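# Stack loose wooden strips onto their matching colour rows

## Task

Each loose wooden strip lying in the gap between the two rows must end up resting on the row that shares its colour, lying flat and aligned with the strips below it, and the grippers must have released it at the end.

## Robot and tools

Robot: two arms, left_arm and right_arm, each with six joints plus a two-finger gripper. In every row and every per-joint list the joint order is always waist, shoulder, elbow, wrist pitch, wrist yaw, wrist roll. Stated ranges per arm (rad): waist -2.618 to 3.054, shoulder 0.000 to 3.142, elbow 0.000 to 3.142, wrist pitch -1.571 to 1.571, wrist yaw -1.571 to 1.571, wrist roll -2.094 to 2.094. The true end of each joint may sit up to 0.036 rad either side of these figures.

Frame: all reported gripper poses share one scene frame. Its origin is on the table surface midway between the arms; +x runs out over the table, +z is up, and left_arm sits on the +y side. The arm names say nothing about which side of a camera image they appear on. Positions are in metres, orientation is a quaternion in w,x,y,z order, and printed positions can be a little off, worse at long reach. The fingers point along the gripper's +z axis and close along its y axis; the reported position is between the pads, roughly 1 cm short of the fingertips.

execute_actions(actions): actions is a list of up to 15 actions, each a list of up to 15 rows; each row runs for one control step of 1/30 s, and if fewer than 15 rows are given the last one is repeated to fill 15 steps. A row is a single flat list of 14 numbers in [-1, 1] covering both arms: left_arm's six joint values then its opening, then right_arm's six joint values then its opening. Optionally 12 more numbers in [0, 1] follow (26 total): stiffness scales for left's six joints then right's six, which persist until changed. Joint values are offsets, not poses, measured from the angles each arm had when that action began (for a call's first action, the last reported angles), not from the previous row. They are scaled: 1.0 equals 1.202 rad for waist, 1.258 shoulder, 1.238 elbow, 2.073 wrist pitch, 2.022 for wrist yaw and for wrist roll. The opening is absolute: +1 fully open, -1 closed. An action that would carry a joint more than 0.036 rad outside its range is rejected for both arms; if the first action is malformed or fails that test, nothing in the call runs. A joint pushed into its real end stops there and the result may print "joint sent to its limit" (absence of that line proves nothing). An empty list simply returns the current state and images.

move(target, speed, blocking): target is one row laid out as above, but its joint offsets are counted from the Joint positions in the latest result that printed them. All joints travel proportionally so they finish together, so the hand traces a curve; paths last 0.5 to 10 s. speed (rad/s, 0.01 to 2, default 0.5) caps the joint with the longest way to go. It does not avoid obstacles or the other arm. blocking=false returns after 0.5 s while motion continues; then use wait or stop before sending new actions or moves. The extra "move:" line gives the ending (done, off_target, moving, held, fault), limits=held or limits=none, and each arm's joint farthest from target.

wait(seconds): 0 to 10; arms keep their last command and a running move continues. stop(): brakes a running move; it needs stopping distance. zoom_image(camera, region): camera is cam_head_left, cam_head_right, cam_left_wrist or cam_right_wrist (all 504x504); region is [x0, y0, x1, y1] in pixels from the top-left, at most 504 by 504. finished_scene(scene): pass the current scene's number once the strips are placed and released; it is final.

Result lines: the state line lists each arm's end effector position and quaternion. Joint positions and Joint velocities give one block per arm in joint order, then the finger-pad gap in metres (0.094 when fully open). Joint targets shows what the joints are being driven to now. grip_measured is the opening on the command scale; each gripper may read up to about 1 mm off. Joint torques are total drive output with offsets and noise. Action calls also list step readings; HELD marks steps where an arm's row was held back. "joint command not followed" means a clearance check altered targets. FAULT or OVER-TEMPERATURE FAULT lines mean an arm stopped; MOTOR HOT appears from 75 °C.

Motion limits: each step, a joint's target may lead its measured angle by at most 0.202 (waist), 0.258 (shoulder), 0.238 (elbow), 0.573 (wrist pitch), 0.522 (yaw, roll) rad, and targets that would put the gripper more than 70 mm from where it is get scaled back, so big changes take several actions; finish leftover motion with a fresh command. Arms can droop under all-zero offsets: in the first call of a reply send offsets back to the desired angles, then zeros, adding more if a joint stays short.

Gripping: to hold a strip command an opening about 0.03 below grip_measured (less for a lighter hold). Pads exert roughly 50 to 62 N, less on very thin parts, with a harder spike on first contact. Heavy holding heats motors; at 90 °C the arm pauses, at 100 °C it goes limp and drops things.

Avoid: letting anything leave the table, dropping or slamming strips, fast moves into contact or targets set far past a contact, and the arms striking or pushing on each other. Outside forces may occasionally tug a held strip or nudge loose ones, so check the images before releasing and before finishing.

Each tool is called as name(argument=value, ...) on one line, values as JSON.

## Session

execute_actions(actions=[])

Scene clock: 0.00 s.
left_arm: end_effector_position=(+0.4180, +0.3359, +0.2969) grip_measured=+1.000 end_effector_quat_wxyz=(+0.483, -0.368, +0.780, -0.154) | right_arm: end_effector_position=(+0.4097, -0.0514, +0.2737) grip_measured=+1.000 end_effector_quat_wxyz=(+0.584, -0.135, +0.795, +0.098)
Joint names: [waist, shoulder, elbow, wrist pitch, wrist yaw, wrist roll]
Joint positions: left_arm=[ 0.49   1.188  1.167 -0.494  0.161 -0.66   0.094] | right_arm=[0.603 1.516 1.141 0.07  0.09  0.027 0.094]
Joint velocities: left_arm=[ 0.002 -0.007  0.002  0.022  0.022 -0.022  0.   ] | right_arm=[-0.002 -0.017 -0.022 -0.007  0.022  0.081  0.   ]
Joint torques (N m, as the arm reports them, + toward a larger angle): no reading
Motor temperatures (°C, as the motors report them): left_arm=[27 28 26 26 27 28] | right_arm=[28 27 26 29 28 28]
Joint targets: left_arm=[0.490 1.178 1.181 -0.485 0.160 -0.655] | right_arm=[0.603 1.507 1.150 0.067 0.091 0.027]
Joint stiffness scale: left_arm=[1. 1. 1. 1. 1. 1.] | right_arm=[1. 1. 1. 1. 1. 1.]

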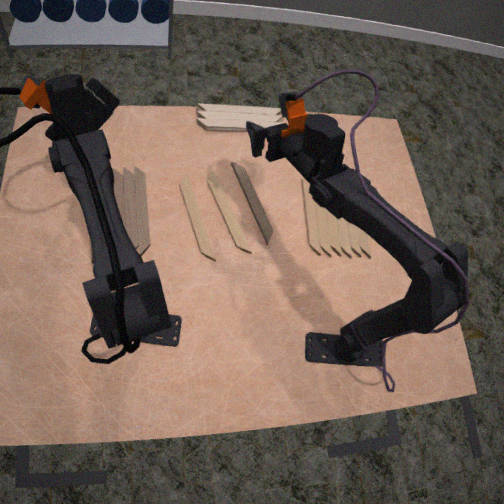

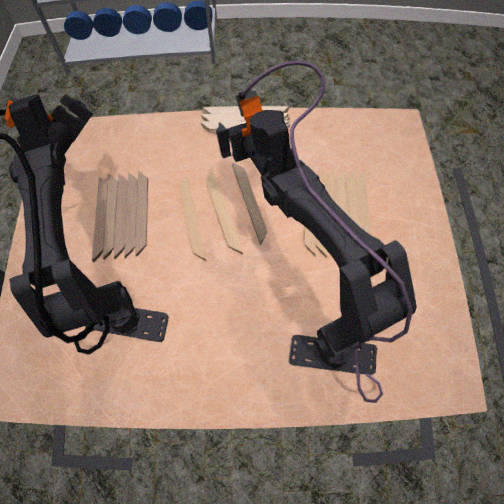

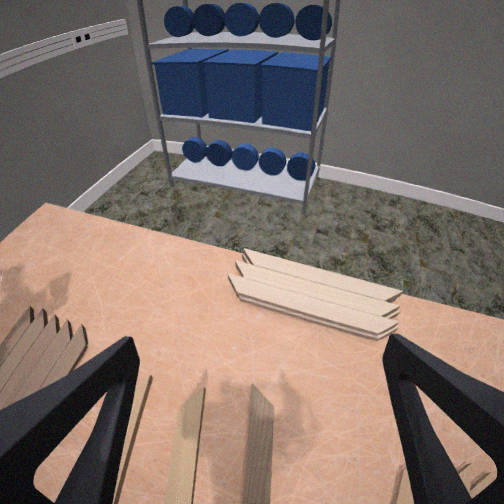

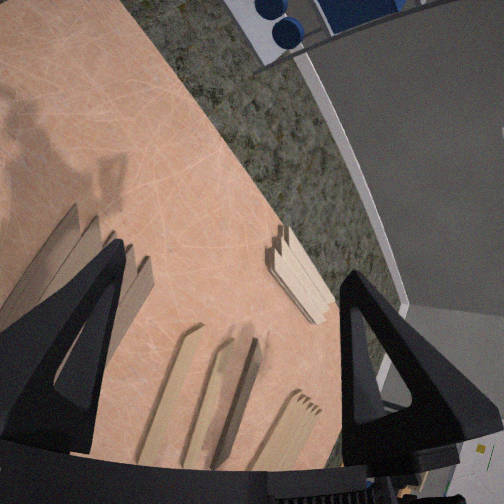

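move(target=[0,0,0,0,-0.08,0.326,1, 0,0,0,0,-0.045,-0.013,1], speed=1.0)

move(target=[0,0,0,-0.5,0,0,1, 0,0,0,-0.61,0,0,1], speed=1.0)

move(target=[0.5,0,0,0,0,0,1, -0.9,0,0,0,0,0,1], speed=1.0)

Scene clock: 18.60 s.
left_arm: end_effector_position=(+0.4113, +0.3625, +0.2957) grip_measured=+1.000 end_effector_quat_wxyz=(+0.498, -0.139, +0.853, +0.074) | right_arm: end_effector_position=(+0.4044, -0.0382, +0.2735) grip_measured=+1.000 end_effector_quat_wxyz=(+0.578, -0.166, +0.789, +0.124)
Joint names: [waist, shoulder, elbow, wrist pitch, wrist yaw, wrist roll]
Joint positions: left_arm=[ 0.49   1.188  1.167 -0.494  0.006 -0.01   0.094] | right_arm=[0.603 1.516 1.141 0.07  0.01  0.006 0.094]
Joint velocities: left_arm=[ 0.002  0.002 -0.007  0.007  0.007 -0.007  0.   ] | right_arm=[ 0.002 -0.002  0.002  0.081 -0.051 -0.066  0.   ]
Joint torques (N m, as the arm reports them, + toward a larger angle): left_arm=[ 0.01 -4.8   7.2   1.98 -0.09  0.09] | right_arm=[ 0.02 -7.67  5.84  2.1  -0.08 -0.1 ]
Motor temperatures (°C, as the motors report them): left_arm=[27 29 29 30 27 28] | right_arm=[28 30 28 33 28 28]
Joint targets: left_arm=[0.490 1.188 1.167 -0.494 -0.001 -0.000] | right_arm=[0.603 1.516 1.141 0.070 -0.001 0.000]
Joint stiffness scale: left_arm=[1. 1. 1. 1. 1. 1.] | right_arm=[1. 1. 1. 1. 1. 1.]
move: done; limits=none; left_arm: farthest joint: the wrist roll, 0.010 radians from its target (0.659 radians at the start); right_arm: farthest joint: the wrist yaw, 0.011 radians from its target (0.091 radians at the start)

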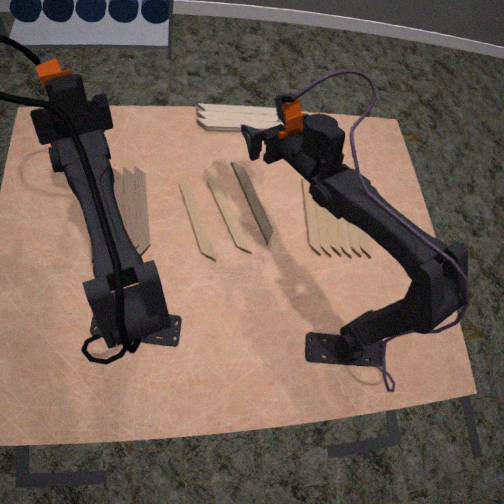

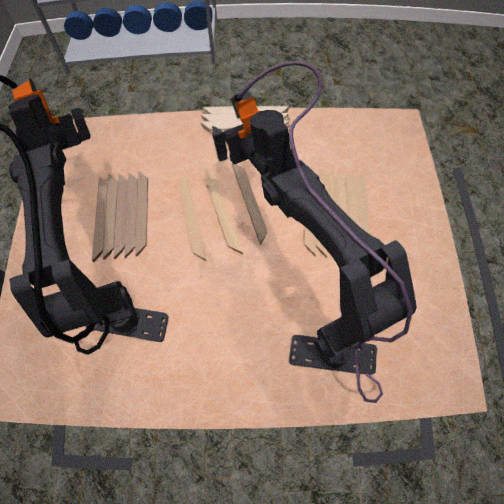

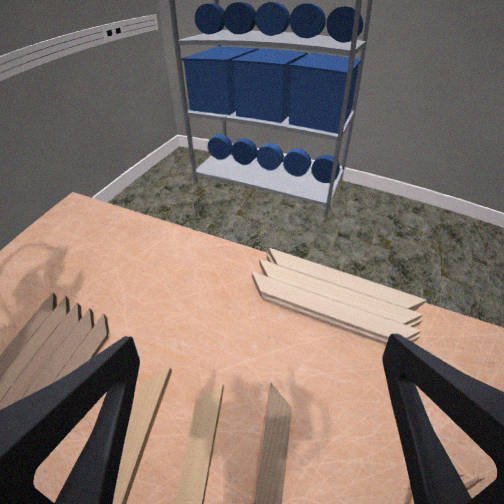

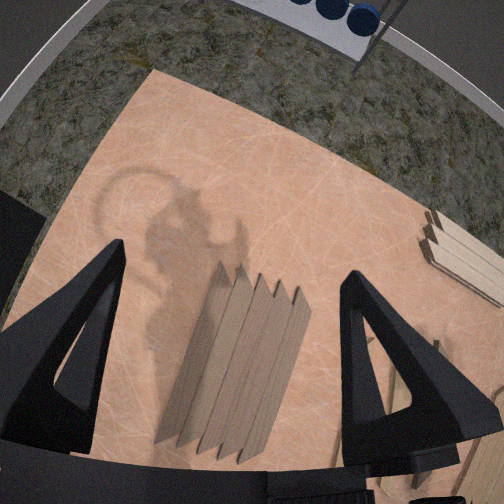

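Scene clock: 20.73 s.
left_arm: end_effector_position=(+0.2118, +0.2972, +0.1699) grip_measured=+1.000 end_effector_quat_wxyz=(+0.013, -0.163, +0.987, -0.001) | right_arm: end_effector_position=(+0.1910, -0.1357, +0.0998) grip_measured=+1.000 end_effector_quat_wxyz=(+0.006, -0.210, +0.978, -0.004)
Joint names: [waist, shoulder, elbow, wrist pitch, wrist yaw, wrist roll]
Joint positions: left_arm=[ 0.49   1.188  1.167 -1.524  0.006 -0.01   0.094] | right_arm=[ 0.603  1.516  1.141 -1.185  0.01   0.006  0.094]
Joint velocities: left_arm=[-0.007 -0.002  0.017 -0.037 -0.007  0.037  0.   ] | right_arm=[-0.007 -0.002 -0.007 -0.007 -0.066  0.007  0.   ]
Joint torques (N m, as the arm reports them, + toward a larger angle): left_arm=[ 0.03 -3.37  5.73  0.58 -0.03  0.02] | right_arm=[ 0.08 -6.02  4.59  0.24 -0.01 -0.02]
Motor temperatures (°C, as the motors report them): left_arm=[27 29 28 30 27 28] | right_arm=[28 30 28 33 28 28]
Joint targets: left_arm=[0.490 1.188 1.167 -1.531 0.006 -0.010] | right_arm=[0.603 1.516 1.141 -1.194 0.010 0.006]
Joint stiffness scale: left_arm=[1. 1. 1. 1. 1. 1.] | right_arm=[1. 1. 1. 1. 1. 1.]
move: done; limits=none; left_arm: farthest joint: the wrist pitch, 0.007 radians from its target (1.036 radians at the start); right_arm: farthest joint: the wrist pitch, 0.009 radians from its target (1.264 radians at the start)

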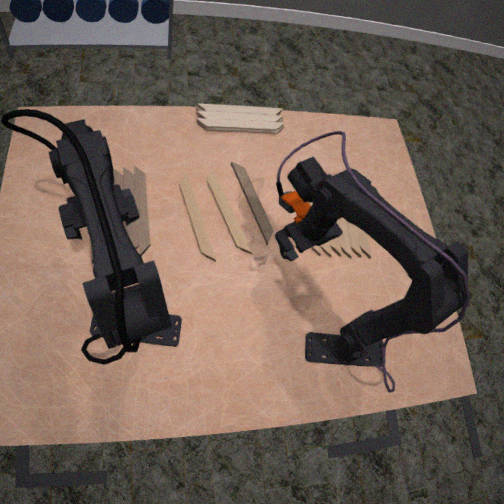

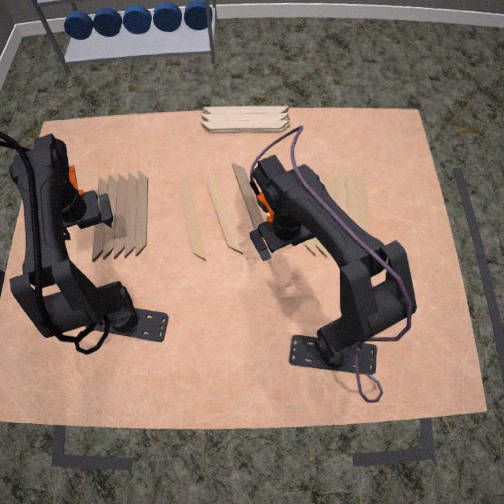

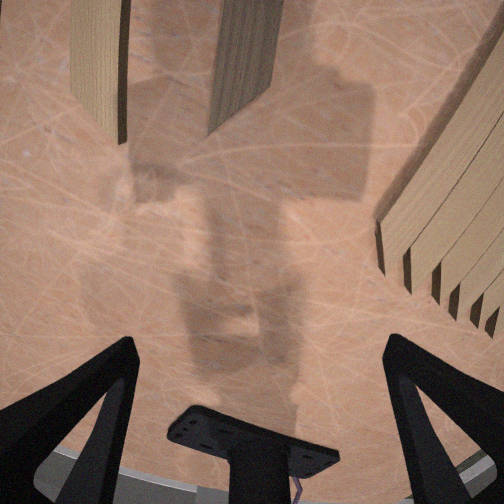

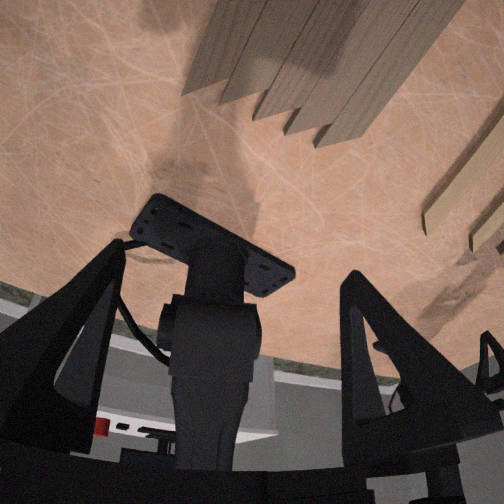

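Scene clock: 22.30 s.
left_arm: end_effector_position=(+0.1543, +0.3797, +0.1699) grip_measured=+1.000 end_effector_quat_wxyz=(+0.013, -0.441, +0.897, +0.002) | right_arm: end_effector_position=(+0.1609, -0.3989, +0.0998) grip_measured=+1.000 end_effector_quat_wxyz=(+0.003, +0.322, +0.947, -0.006)
Joint names: [waist, shoulder, elbow, wrist pitch, wrist yaw, wrist roll]
Joint positions: left_arm=[ 1.077  1.188  1.167 -1.524  0.007 -0.01   0.094] | right_arm=[-0.476  1.516  1.141 -1.185  0.01   0.006  0.094]
Joint velocities: left_arm=[-0.012 -0.002 -0.007 -0.037 -0.066 -0.051  0.   ] | right_arm=[-0.012  0.007 -0.007  0.037 -0.007  0.007  0.   ]
Joint torques (N m, as the arm reports them, + toward a larger angle): left_arm=[ 1.05 -3.39  5.74  0.66 -0.05  0.02] | right_arm=[-0.12 -5.99  4.58  0.37  0.03 -0.02]
Motor temperatures (°C, as the motors report them): left_arm=[27 29 28 29 27 28] | right_arm=[28 29 28 33 28 28]
Joint targets: left_arm=[1.091 1.188 1.167 -1.524 0.006 -0.010] | right_arm=[-0.479 1.516 1.141 -1.185 0.010 0.006]
Joint stiffness scale: left_arm=[1. 1. 1. 1. 1. 1.] | right_arm=[1. 1. 1. 1. 1. 1.]
move: done; limits=none; left_arm: farthest joint: the waist, 0.014 radians from its target (0.601 radians at the start); right_arm: farthest joint: the waist, 0.003 radians from its target (1.082 radians at the start)

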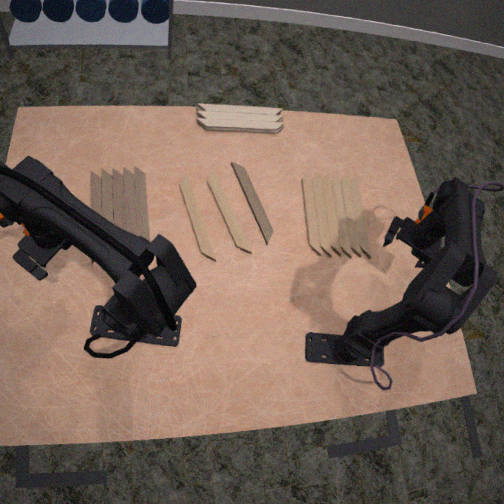

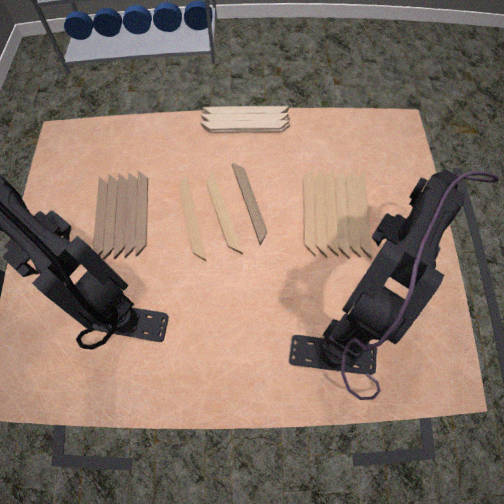

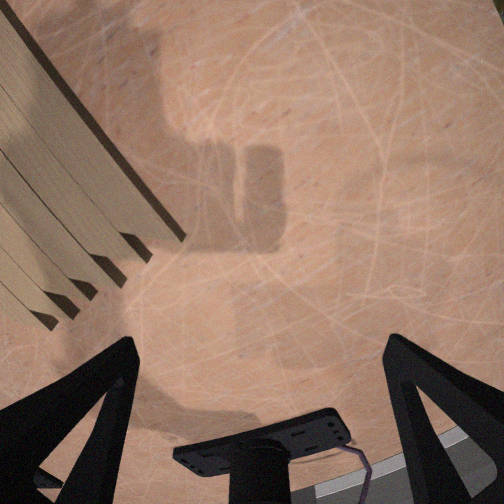

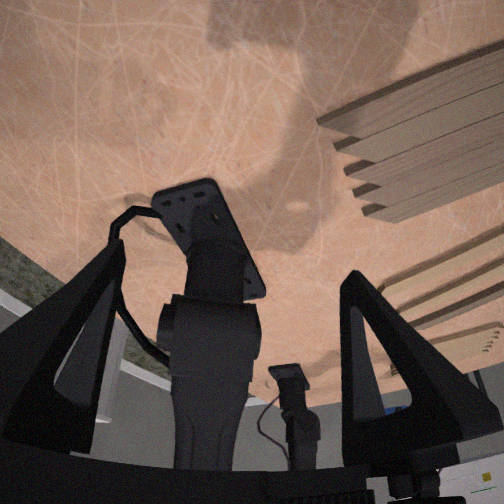

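move(target=[-0.604,0.296,0.175,0.062,0,0,1, 1,0.628,0.847,-0.13,0,0.1,1], speed=1.0)

move(target=[0,0,0,0,0,0,1, 0.089,0,0,0,0,0,1])

Scene clock: 67.13 s.
left_arm: end_effector_position=(+0.2991, +0.2906, +0.1424) grip_measured=+1.000 end_effector_quat_wxyz=(-0.022, -0.099, +0.995, -0.006) | right_arm: end_effector_position=(+0.3309, -0.0095, +0.0858) grip_measured=+1.000 end_effector_quat_wxyz=(-0.014, -0.176, +0.984, -0.009)
Joint names: [waist, shoulder, elbow, wrist pitch, wrist yaw, wrist roll]
Joint positions: left_arm=[ 0.361  1.557  1.349 -1.408  0.009 -0.01   0.094] | right_arm=[ 0.73   2.312  2.153 -1.446  0.007  0.202  0.094]
Joint velocities: left_arm=[-0.007 -0.012 -0.002 -0.022 -0.037 -0.022  0.   ] | right_arm=[-0.002 -0.007 -0.012 -0.022  0.037  0.095  0.   ]
Joint torques (N m, as the arm reports them, + toward a larger angle): left_arm=[-0.79 -6.77  9.01  0.66 -0.04  0.02] | right_arm=[ -0.31 -13.91   6.95   0.13   0.02   0.  ]
Motor temperatures (°C, as the motors report them): left_arm=[27 29 28 27 27 28] | right_arm=[28 30 28 30 28 28]
Joint targets: left_arm=[0.352 1.561 1.384 -1.395 0.007 -0.010] | right_arm=[0.726 2.306 2.190 -1.455 0.010 0.209]
Joint stiffness scale: left_arm=[1. 1. 1. 1. 1. 1.] | right_arm=[1. 1. 1. 1. 1. 1.]
move: off_target (left_arm, right_arm); limits=none; left_arm: farthest joint: the elbow, 0.035 radians from its target (0.217 radians at the start); right_arm: farthest joint: the elbow, 0.036 radians from its target (1.049 radians at the start)

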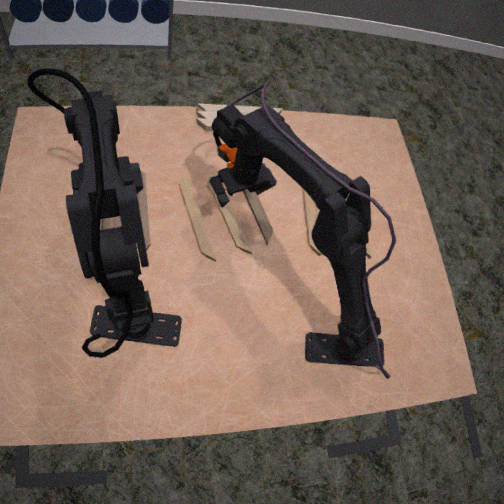

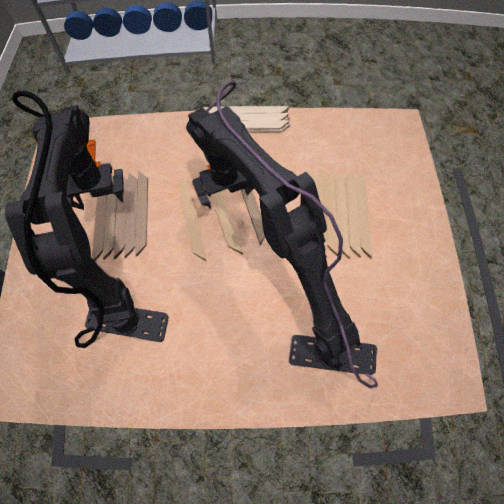

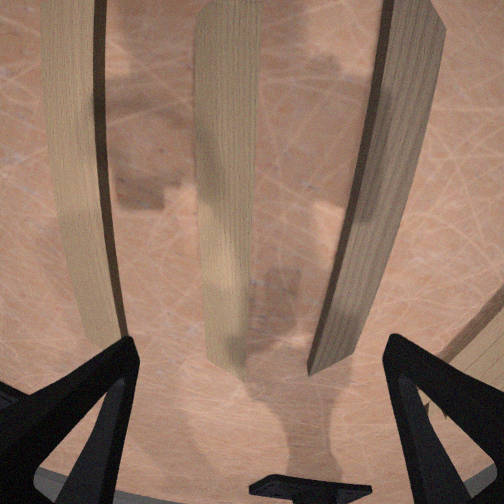

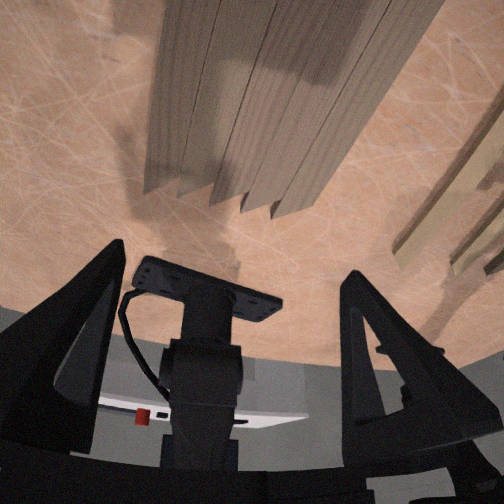

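Scene clock: 67.90 s.
left_arm: end_effector_position=(+0.2991, +0.2906, +0.1424) grip_measured=+1.000 end_effector_quat_wxyz=(-0.022, -0.099, +0.995, -0.006) | right_arm: end_effector_position=(+0.3023, +0.0312, +0.0858) grip_measured=+1.000 end_effector_quat_wxyz=(-0.013, -0.231, +0.973, -0.010)
Joint names: [waist, shoulder, elbow, wrist pitch, wrist yaw, wrist roll]
Joint positions: left_arm=[ 0.361  1.557  1.349 -1.408  0.009 -0.01   0.094] | right_arm=[ 0.843  2.312  2.153 -1.446  0.007  0.202  0.094]
Joint velocities: left_arm=[-0.017  0.002  0.022 -0.022  0.037  0.007  0.   ] | right_arm=[ 0.002 -0.017 -0.007  0.022  0.022  0.11   0.   ]
Joint torques (N m, as the arm reports them, + toward a larger angle): left_arm=[-0.05 -7.06  5.79  0.55 -0.03  0.04] | right_arm=[ -0.51 -13.52   4.55   0.23   0.05  -0.01]
Motor temperatures (°C, as the motors report them): left_arm=[27 29 28 27 27 28] | right_arm=[28 30 28 30 28 28]
Joint targets: left_arm=[0.361 1.557 1.349 -1.408 0.009 -0.010] | right_arm=[0.837 2.312 2.153 -1.446 0.007 0.202]
Joint stiffness scale: left_arm=[1. 1. 1. 1. 1. 1.] | right_arm=[1. 1. 1. 1. 1. 1.]
move: done; limits=none; left_arm: farthest joint: the waist, 0.000 radians from its target (0.000 radians at the start); right_arm: farthest joint: the waist, 0.006 radians from its target (0.107 radians at the start)

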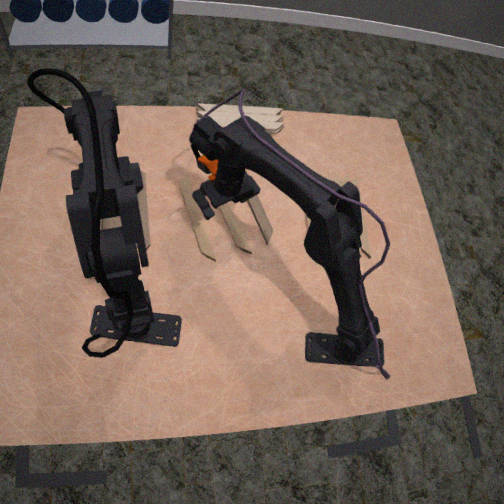

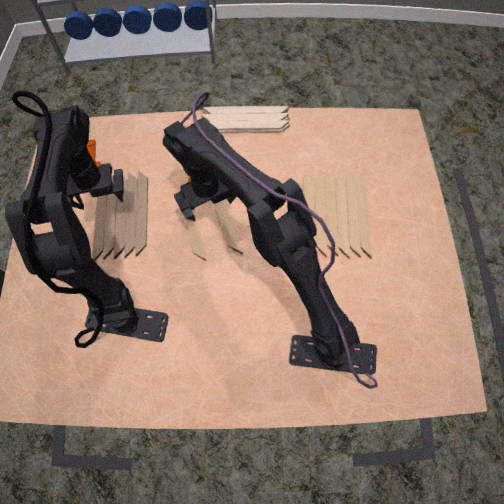

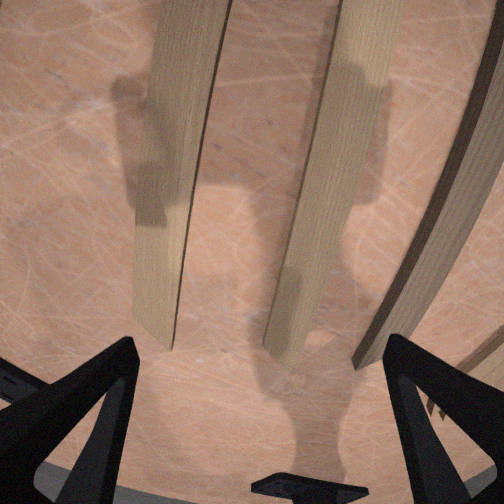

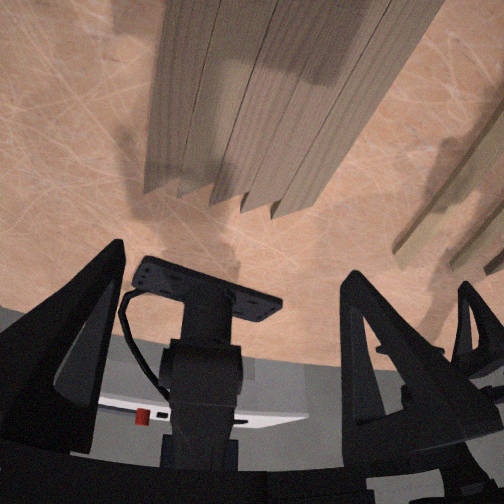

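move(target=[0,0,0,0,0,0,1, -0.063,-0.032,-0.201,0.117,0,0.019,0.1])

Scene clock: 85.70 s.
left_arm: end_effector_position=(+0.2991, +0.2906, +0.1424) grip_measured=+1.000 end_effector_quat_wxyz=(-0.022, -0.099, +0.995, -0.006) | right_arm: end_effector_position=(+0.3214, +0.0052, +0.0348) grip_measured=+0.102 end_effector_quat_wxyz=(-0.005, -0.180, +0.984, -0.006)
Joint names: [waist, shoulder, elbow, wrist pitch, wrist yaw, wrist roll]
Joint positions: left_arm=[ 0.361  1.557  1.349 -1.408  0.009 -0.01   0.094] | right_arm=[ 0.77   2.294  1.922 -1.212  0.007  0.234  0.052]
Joint velocities: left_arm=[ 0.002  0.007 -0.002  0.007  0.037 -0.125  0.   ] | right_arm=[ 0.002  0.002 -0.007 -0.022 -0.007 -0.066  0.   ]
Joint torques (N m, as the arm reports them, + toward a larger angle): left_arm=[ 0.01 -7.05  5.75  0.55 -0.03  0.02] | right_arm=[ -0.17 -15.19   3.41   0.42   0.02   0.05]
Motor temperatures (°C, as the motors report them): left_arm=[27 30 28 27 27 28] | right_arm=[28 35 28 30 28 28]
Joint targets: left_arm=[0.361 1.557 1.349 -1.408 0.009 -0.010] | right_arm=[0.768 2.272 1.905 -1.203 0.007 0.241]
Joint stiffness scale: left_arm=[1. 1. 1. 1. 1. 1.] | right_arm=[1. 1. 1. 1. 1. 1.]
move: off_target (right_arm); limits=none; left_arm: farthest joint: the waist, 0.000 radians from its target (0.000 radians at the start); right_arm: farthest joint: the shoulder, 0.022 radians from its target (0.040 radians at the start)

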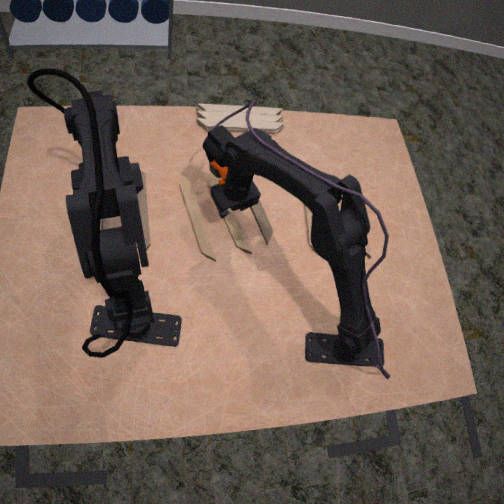

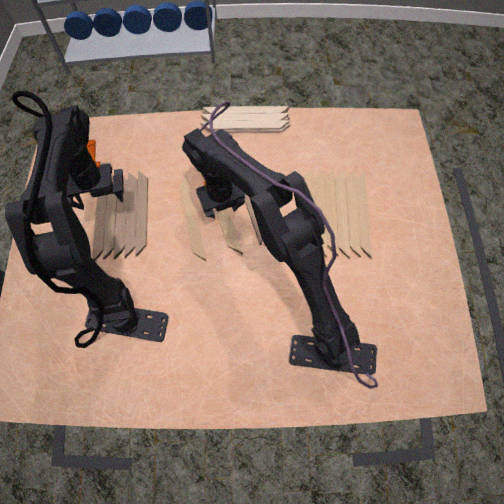

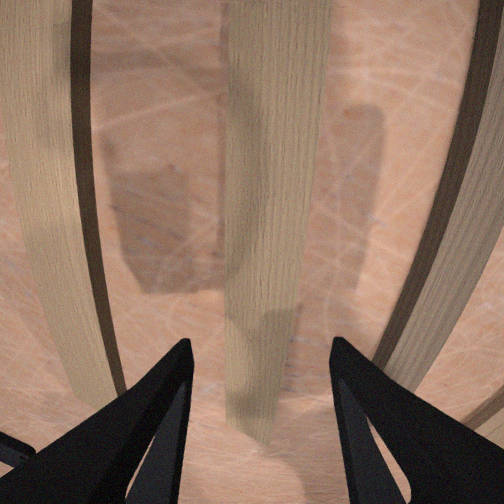

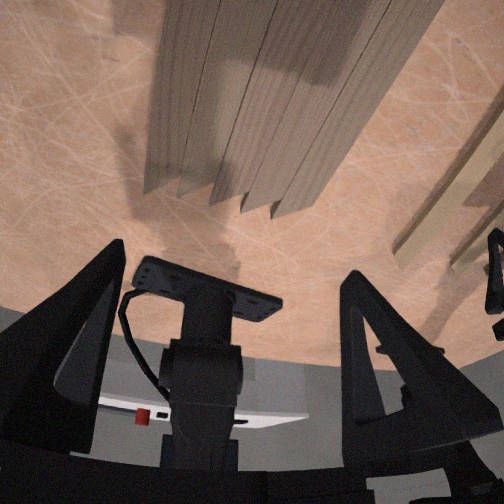

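move(target=[0,0,0,0,0,0,1, 0,0,-0.08,0.051,0,0.03,0.1], speed=0.2)

Scene clock: 89.03 s.
left_arm: end_effector_position=(+0.2991, +0.2906, +0.1424) grip_measured=+1.000 end_effector_quat_wxyz=(-0.022, -0.099, +0.995, -0.006) | right_arm: end_effector_position=(+0.3219, +0.0055, +0.0148) grip_measured=+0.102 end_effector_quat_wxyz=(+0.003, -0.153, +0.988, -0.003)
Joint names: [waist, shoulder, elbow, wrist pitch, wrist yaw, wrist roll]
Joint positions: left_arm=[ 0.361  1.557  1.349 -1.408  0.009 -0.01   0.094] | right_arm=[ 0.77   2.294  1.841 -1.115  0.007  0.288  0.052]
Joint velocities: left_arm=[ 0.007 -0.032 -0.012 -0.022 -0.051 -0.037  0.   ] | right_arm=[-0.007  0.002 -0.002 -0.022 -0.007 -0.037  0.001]
Joint torques (N m, as the arm reports them, + toward a larger angle): left_arm=[-0.04 -7.05  5.78  0.54 -0.03  0.02] | right_arm=[ -0.09 -13.28   3.31   0.4   -0.01   0.04]
Motor temperatures (°C, as the motors report them): left_arm=[27 30 28 27 27 28] | right_arm=[28 35 28 30 28 28]
Joint targets: left_arm=[0.361 1.557 1.349 -1.408 0.009 -0.010] | right_arm=[0.770 2.294 1.822 -1.106 0.007 0.295]
Joint stiffness scale: left_arm=[1. 1. 1. 1. 1. 1.] | right_arm=[1. 1. 1. 1. 1. 1.]
move: done; limits=none; left_arm: farthest joint: the waist, 0.000 radians from its target (0.000 radians at the start); right_arm: farthest joint: the elbow, 0.018 radians from its target (0.099 radians at the start)

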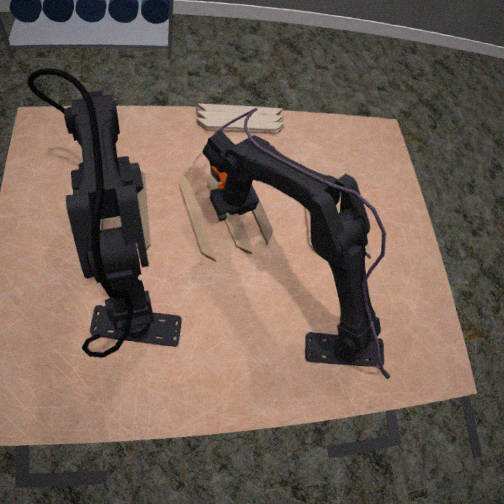

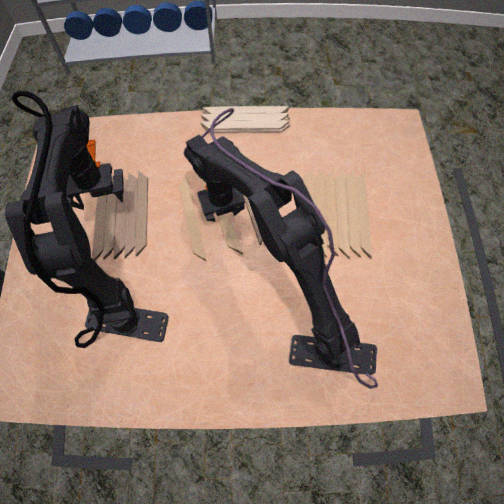

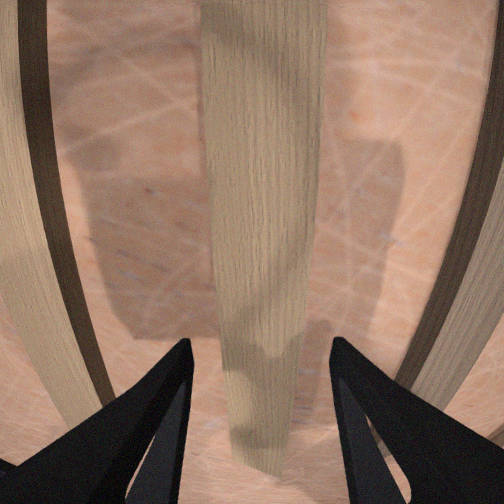

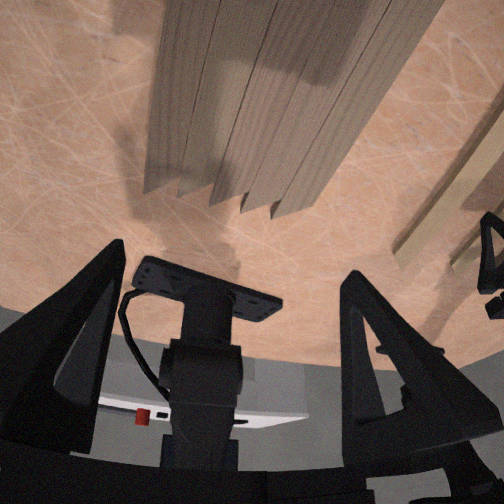

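Width ≈3 cm. Close.

move(target=[0,0,0,0,0,0,1, 0,0,0,0,0,0,-0.5])

Scene clock: 91.67 s.
left_arm: end_effector_position=(+0.2991, +0.2906, +0.1424) grip_measured=+1.000 end_effector_quat_wxyz=(-0.022, -0.099, +0.995, -0.006) | right_arm: end_effector_position=(+0.3220, +0.0056, +0.0148) grip_measured=-0.469 end_effector_quat_wxyz=(+0.003, -0.153, +0.988, -0.003)
Joint names: [waist, shoulder, elbow, wrist pitch, wrist yaw, wrist roll]
Joint positions: left_arm=[ 0.361  1.557  1.349 -1.408  0.009 -0.01   0.094] | right_arm=[ 0.77   2.294  1.841 -1.114  0.007  0.288  0.025]
Joint velocities: left_arm=[-0.007 -0.007 -0.002 -0.022  0.022 -0.022  0.   ] | right_arm=[ 0.002  0.002 -0.002 -0.007 -0.007  0.022 -0.001]
Joint torques (N m, as the arm reports them, + toward a larger angle): left_arm=[ 0.   -7.05  5.77  0.53 -0.04  0.02] | right_arm=[ -0.03 -13.41   4.44   0.32   0.01  -0.03]
Motor temperatures (°C, as the motors report them): left_arm=[27 30 28 27 27 28] | right_arm=[28 35 28 30 28 28]
Joint targets: left_arm=[0.361 1.557 1.349 -1.408 0.009 -0.010] | right_arm=[0.770 2.294 1.841 -1.115 0.007 0.288]
Joint stiffness scale: left_arm=[1. 1. 1. 1. 1. 1.] | right_arm=[1. 1. 1. 1. 1. 1.]
move: done; limits=none; left_arm: farthest joint: the waist, 0.000 radians from its target (0.000 radians at the start); right_arm: farthest joint: the wrist pitch, 0.001 radians from its target (0.001 radians at the start)

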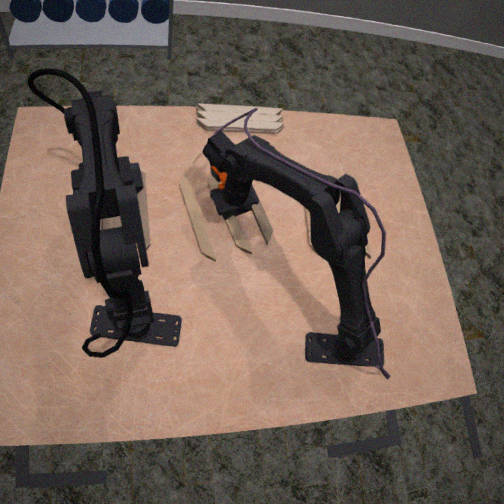

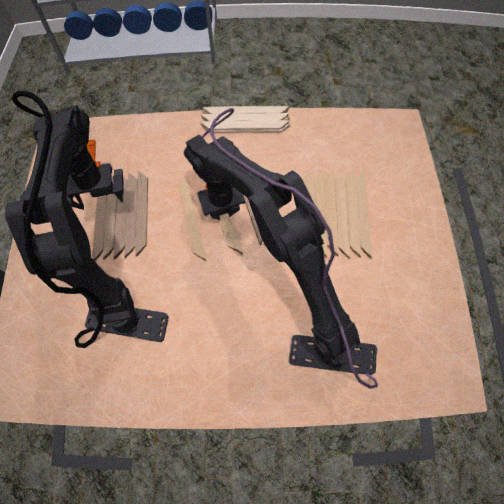

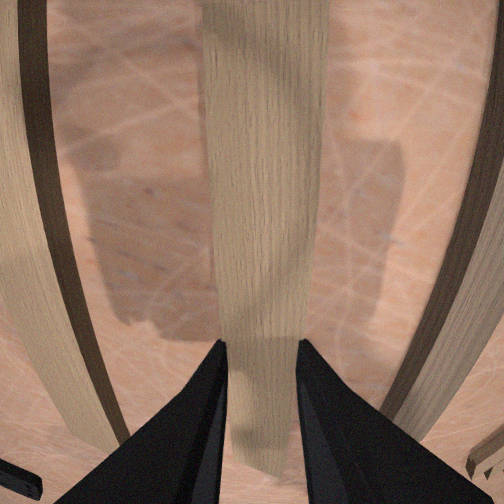

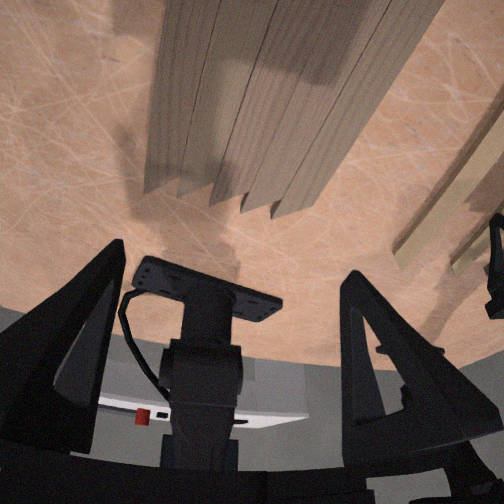

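move(target=[0,0,0,0,0,0,1, 0,-0.12,0,-0.07,0,0,-0.5])

move(target=[0,0,0,0,0,0,1, -0.557,-0.184,-0.296,0.075,0,-0.182,-0.5], speed=0.7)

Scene clock: 102.37 s.
left_arm: end_effector_position=(+0.2991, +0.2906, +0.1424) grip_measured=+1.000 end_effector_quat_wxyz=(-0.022, -0.099, +0.995, -0.006) | right_arm: end_effector_position=(+0.3028, -0.0074, +0.0744) grip_measured=-0.469 end_effector_quat_wxyz=(+0.007, -0.153, +0.988, -0.001)
Joint names: [waist, shoulder, elbow, wrist pitch, wrist yaw, wrist roll]
Joint positions: left_arm=[ 0.361  1.557  1.349 -1.408  0.009 -0.01   0.094] | right_arm=[ 0.77   2.148  1.841 -1.251  0.007  0.288  0.025]
Joint velocities: left_arm=[-0.012 -0.022  0.002 -0.066  0.007 -0.051  0.   ] | right_arm=[ 0.017 -0.007 -0.002 -0.051 -0.037  0.022  0.001]
Joint torques (N m, as the arm reports them, + toward a larger angle): left_arm=[-0.04 -7.08  5.77  0.54 -0.04  0.02] | right_arm=[  0.07 -12.69   4.69   0.23  -0.02   0.02]
Motor temperatures (°C, as the motors report them): left_arm=[27 30 29 27 27 28] | right_arm=[28 36 28 30 28 28]
Joint targets: left_arm=[0.361 1.557 1.349 -1.408 0.009 -0.010] | right_arm=[0.770 2.143 1.841 -1.259 0.007 0.288]
Joint stiffness scale: left_arm=[1. 1. 1. 1. 1. 1.] | right_arm=[1. 1. 1. 1. 1. 1.]
move: done; limits=none; left_arm: farthest joint: the waist, 0.000 radians from its target (0.000 radians at the start); right_arm: farthest joint: the wrist pitch, 0.008 radians from its target (0.145 radians at the start)

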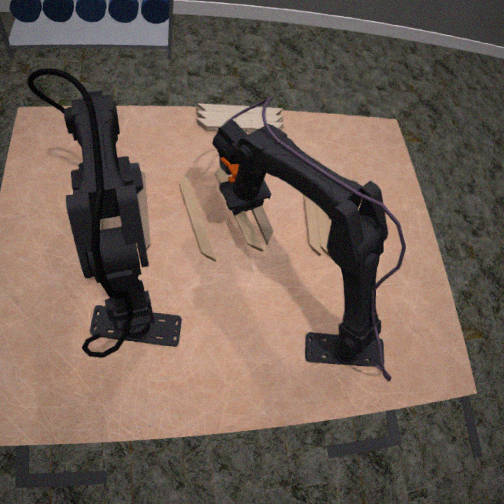

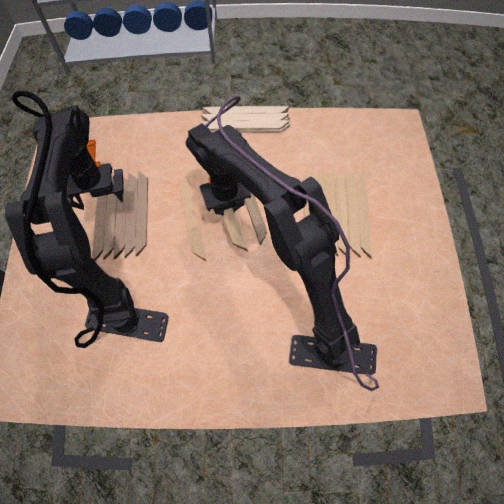

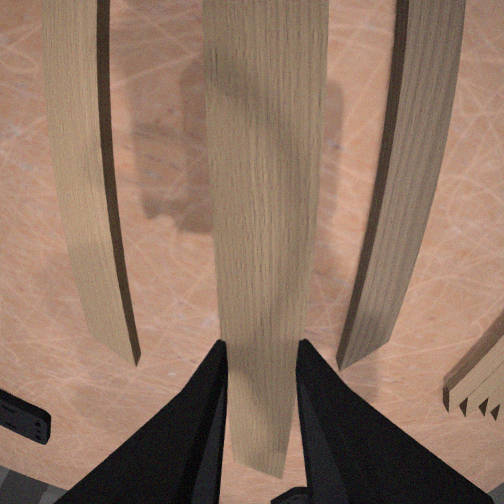

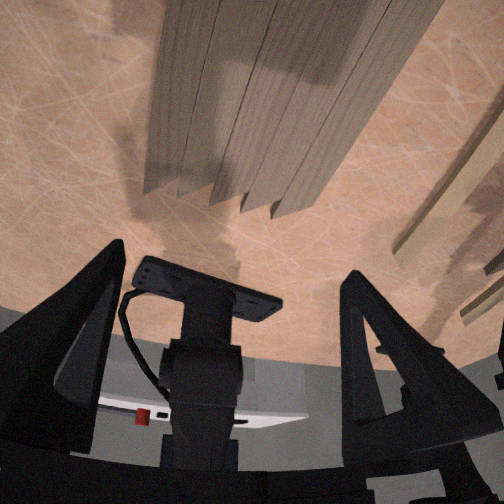

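Scene clock: 104.10 s.
left_arm: end_effector_position=(+0.2991, +0.2906, +0.1424) grip_measured=+1.000 end_effector_quat_wxyz=(-0.022, -0.099, +0.995, -0.006) | right_arm: end_effector_position=(+0.3216, -0.2722, +0.0641) grip_measured=-0.469 end_effector_quat_wxyz=(+0.009, +0.004, +1.000, -0.004)
Joint names: [waist, shoulder, elbow, wrist pitch, wrist yaw, wrist roll]
Joint positions: left_arm=[ 0.361  1.557  1.349 -1.408  0.009 -0.01   0.094] | right_arm=[ 0.093  1.942  1.493 -1.104  0.008 -0.073  0.025]
Joint velocities: left_arm=[ 0.002 -0.002 -0.022 -0.022  0.022  0.022  0.   ] | right_arm=[-0.007  0.002  0.007 -0.037 -0.022 -0.007 -0.   ]
Joint torques (N m, as the arm reports them, + toward a larger angle): left_arm=[-0.03 -7.09  5.77  0.54 -0.03  0.03] | right_arm=[  0.58 -12.38   3.24   0.4    0.05  -0.09]
Motor temperatures (°C, as the motors report them): left_arm=[27 30 29 27 27 28] | right_arm=[28 36 28 30 28 28]
Joint targets: left_arm=[0.361 1.557 1.349 -1.408 0.009 -0.010] | right_arm=[0.100 1.917 1.475 -1.095 0.007 -0.080]
Joint stiffness scale: left_arm=[1. 1. 1. 1. 1. 1.] | right_arm=[1. 1. 1. 1. 1. 1.]
move: off_target (right_arm); limits=none; left_arm: farthest joint: the waist, 0.000 radians from its target (0.000 radians at the start); right_arm: farthest joint: the shoulder, 0.026 radians from its target (0.232 radians at the start)

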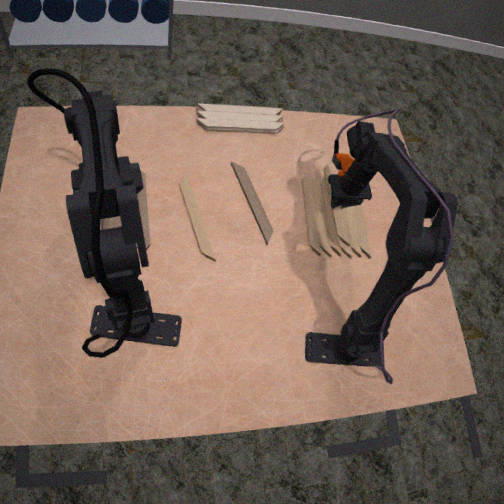

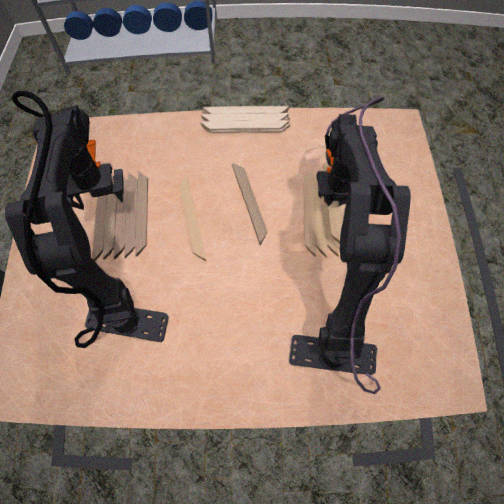

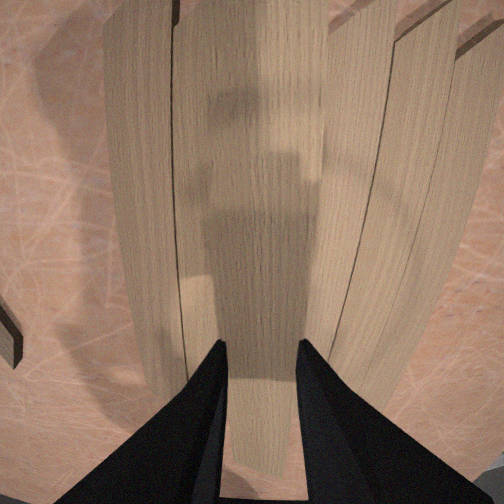

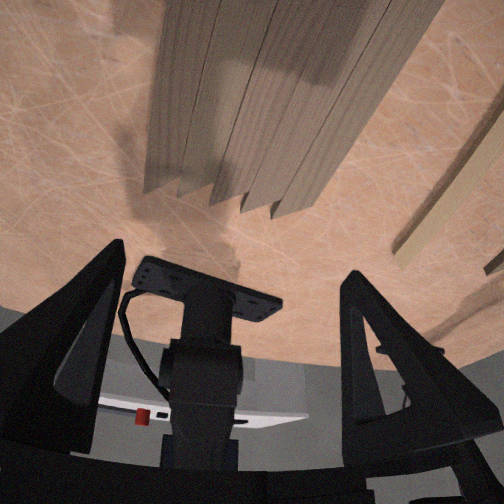

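move(target=[-0.805,0.52,0.456,0.08,0,-0.569,0.2, -0.112,0.047,-0.027,0.032,0,-0.075,-0.5], speed=0.8)

Scene clock: 119.70 s.
left_arm: end_effector_position=(+0.3441, -0.0597, +0.0543) grip_measured=+0.202 end_effector_quat_wxyz=(-0.014, -0.181, +0.983, +0.004) | right_arm: end_effector_position=(+0.3188, -0.3192, +0.0391) grip_measured=-0.469 end_effector_quat_wxyz=(-0.002, -0.005, +1.000, -0.003)
Joint names: [waist, shoulder, elbow, wrist pitch, wrist yaw, wrist roll]
Joint positions: left_arm=[-0.616  2.219  1.875 -1.248  0.018 -1.152  0.056] | right_arm=[-0.034  1.999  1.473 -1.047  0.008 -0.218  0.025]
Joint velocities: left_arm=[ 0.007 -0.017 -0.007 -0.081 -0.037  0.007 -0.001] | right_arm=[ 0.002 -0.012  0.012 -0.051 -0.051 -0.037 -0.   ]
Joint torques (N m, as the arm reports them, + toward a larger angle): left_arm=[  0.73 -13.99   9.36   0.64  -0.11  -0.03] | right_arm=[ -0.63 -10.58   3.6    0.43   0.02  -0.06]
Motor temperatures (°C, as the motors report them): left_arm=[27 31 29 27 27 28] | right_arm=[28 35 28 30 28 28]
Joint targets: left_arm=[-0.607 2.211 1.913 -1.242 0.008 -1.161] | right_arm=[-0.041 2.001 1.460 -1.038 0.008 -0.225]
Joint stiffness scale: left_arm=[1. 1. 1. 1. 1. 1.] | right_arm=[1. 1. 1. 1. 1. 1.]
move: off_target (left_arm); limits=none; left_arm: farthest joint: the elbow, 0.039 radians from its target (0.565 radians at the start); right_arm: farthest joint: the elbow, 0.013 radians from its target (0.013 radians at the start)

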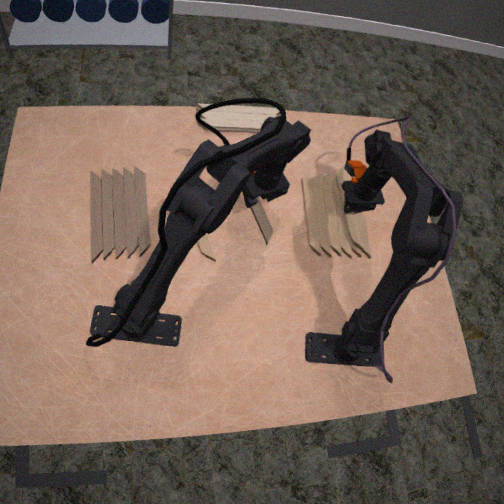

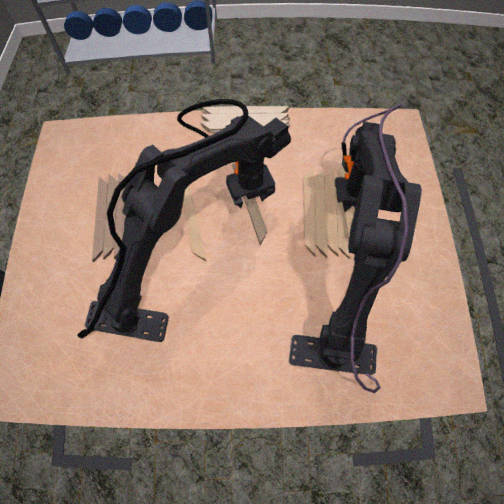

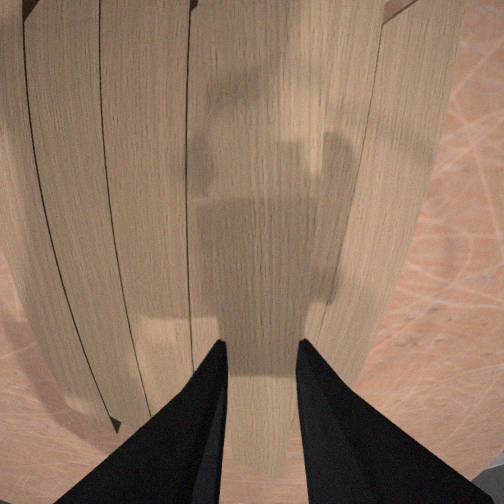

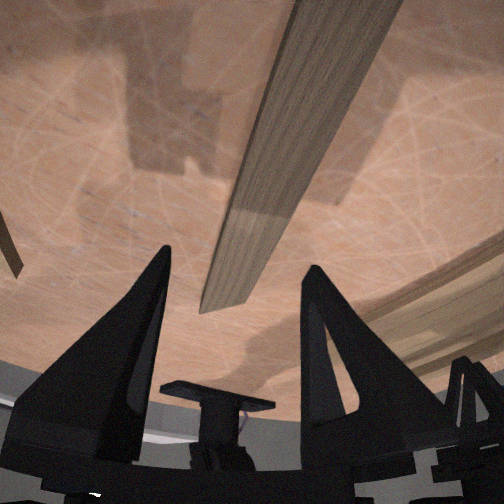

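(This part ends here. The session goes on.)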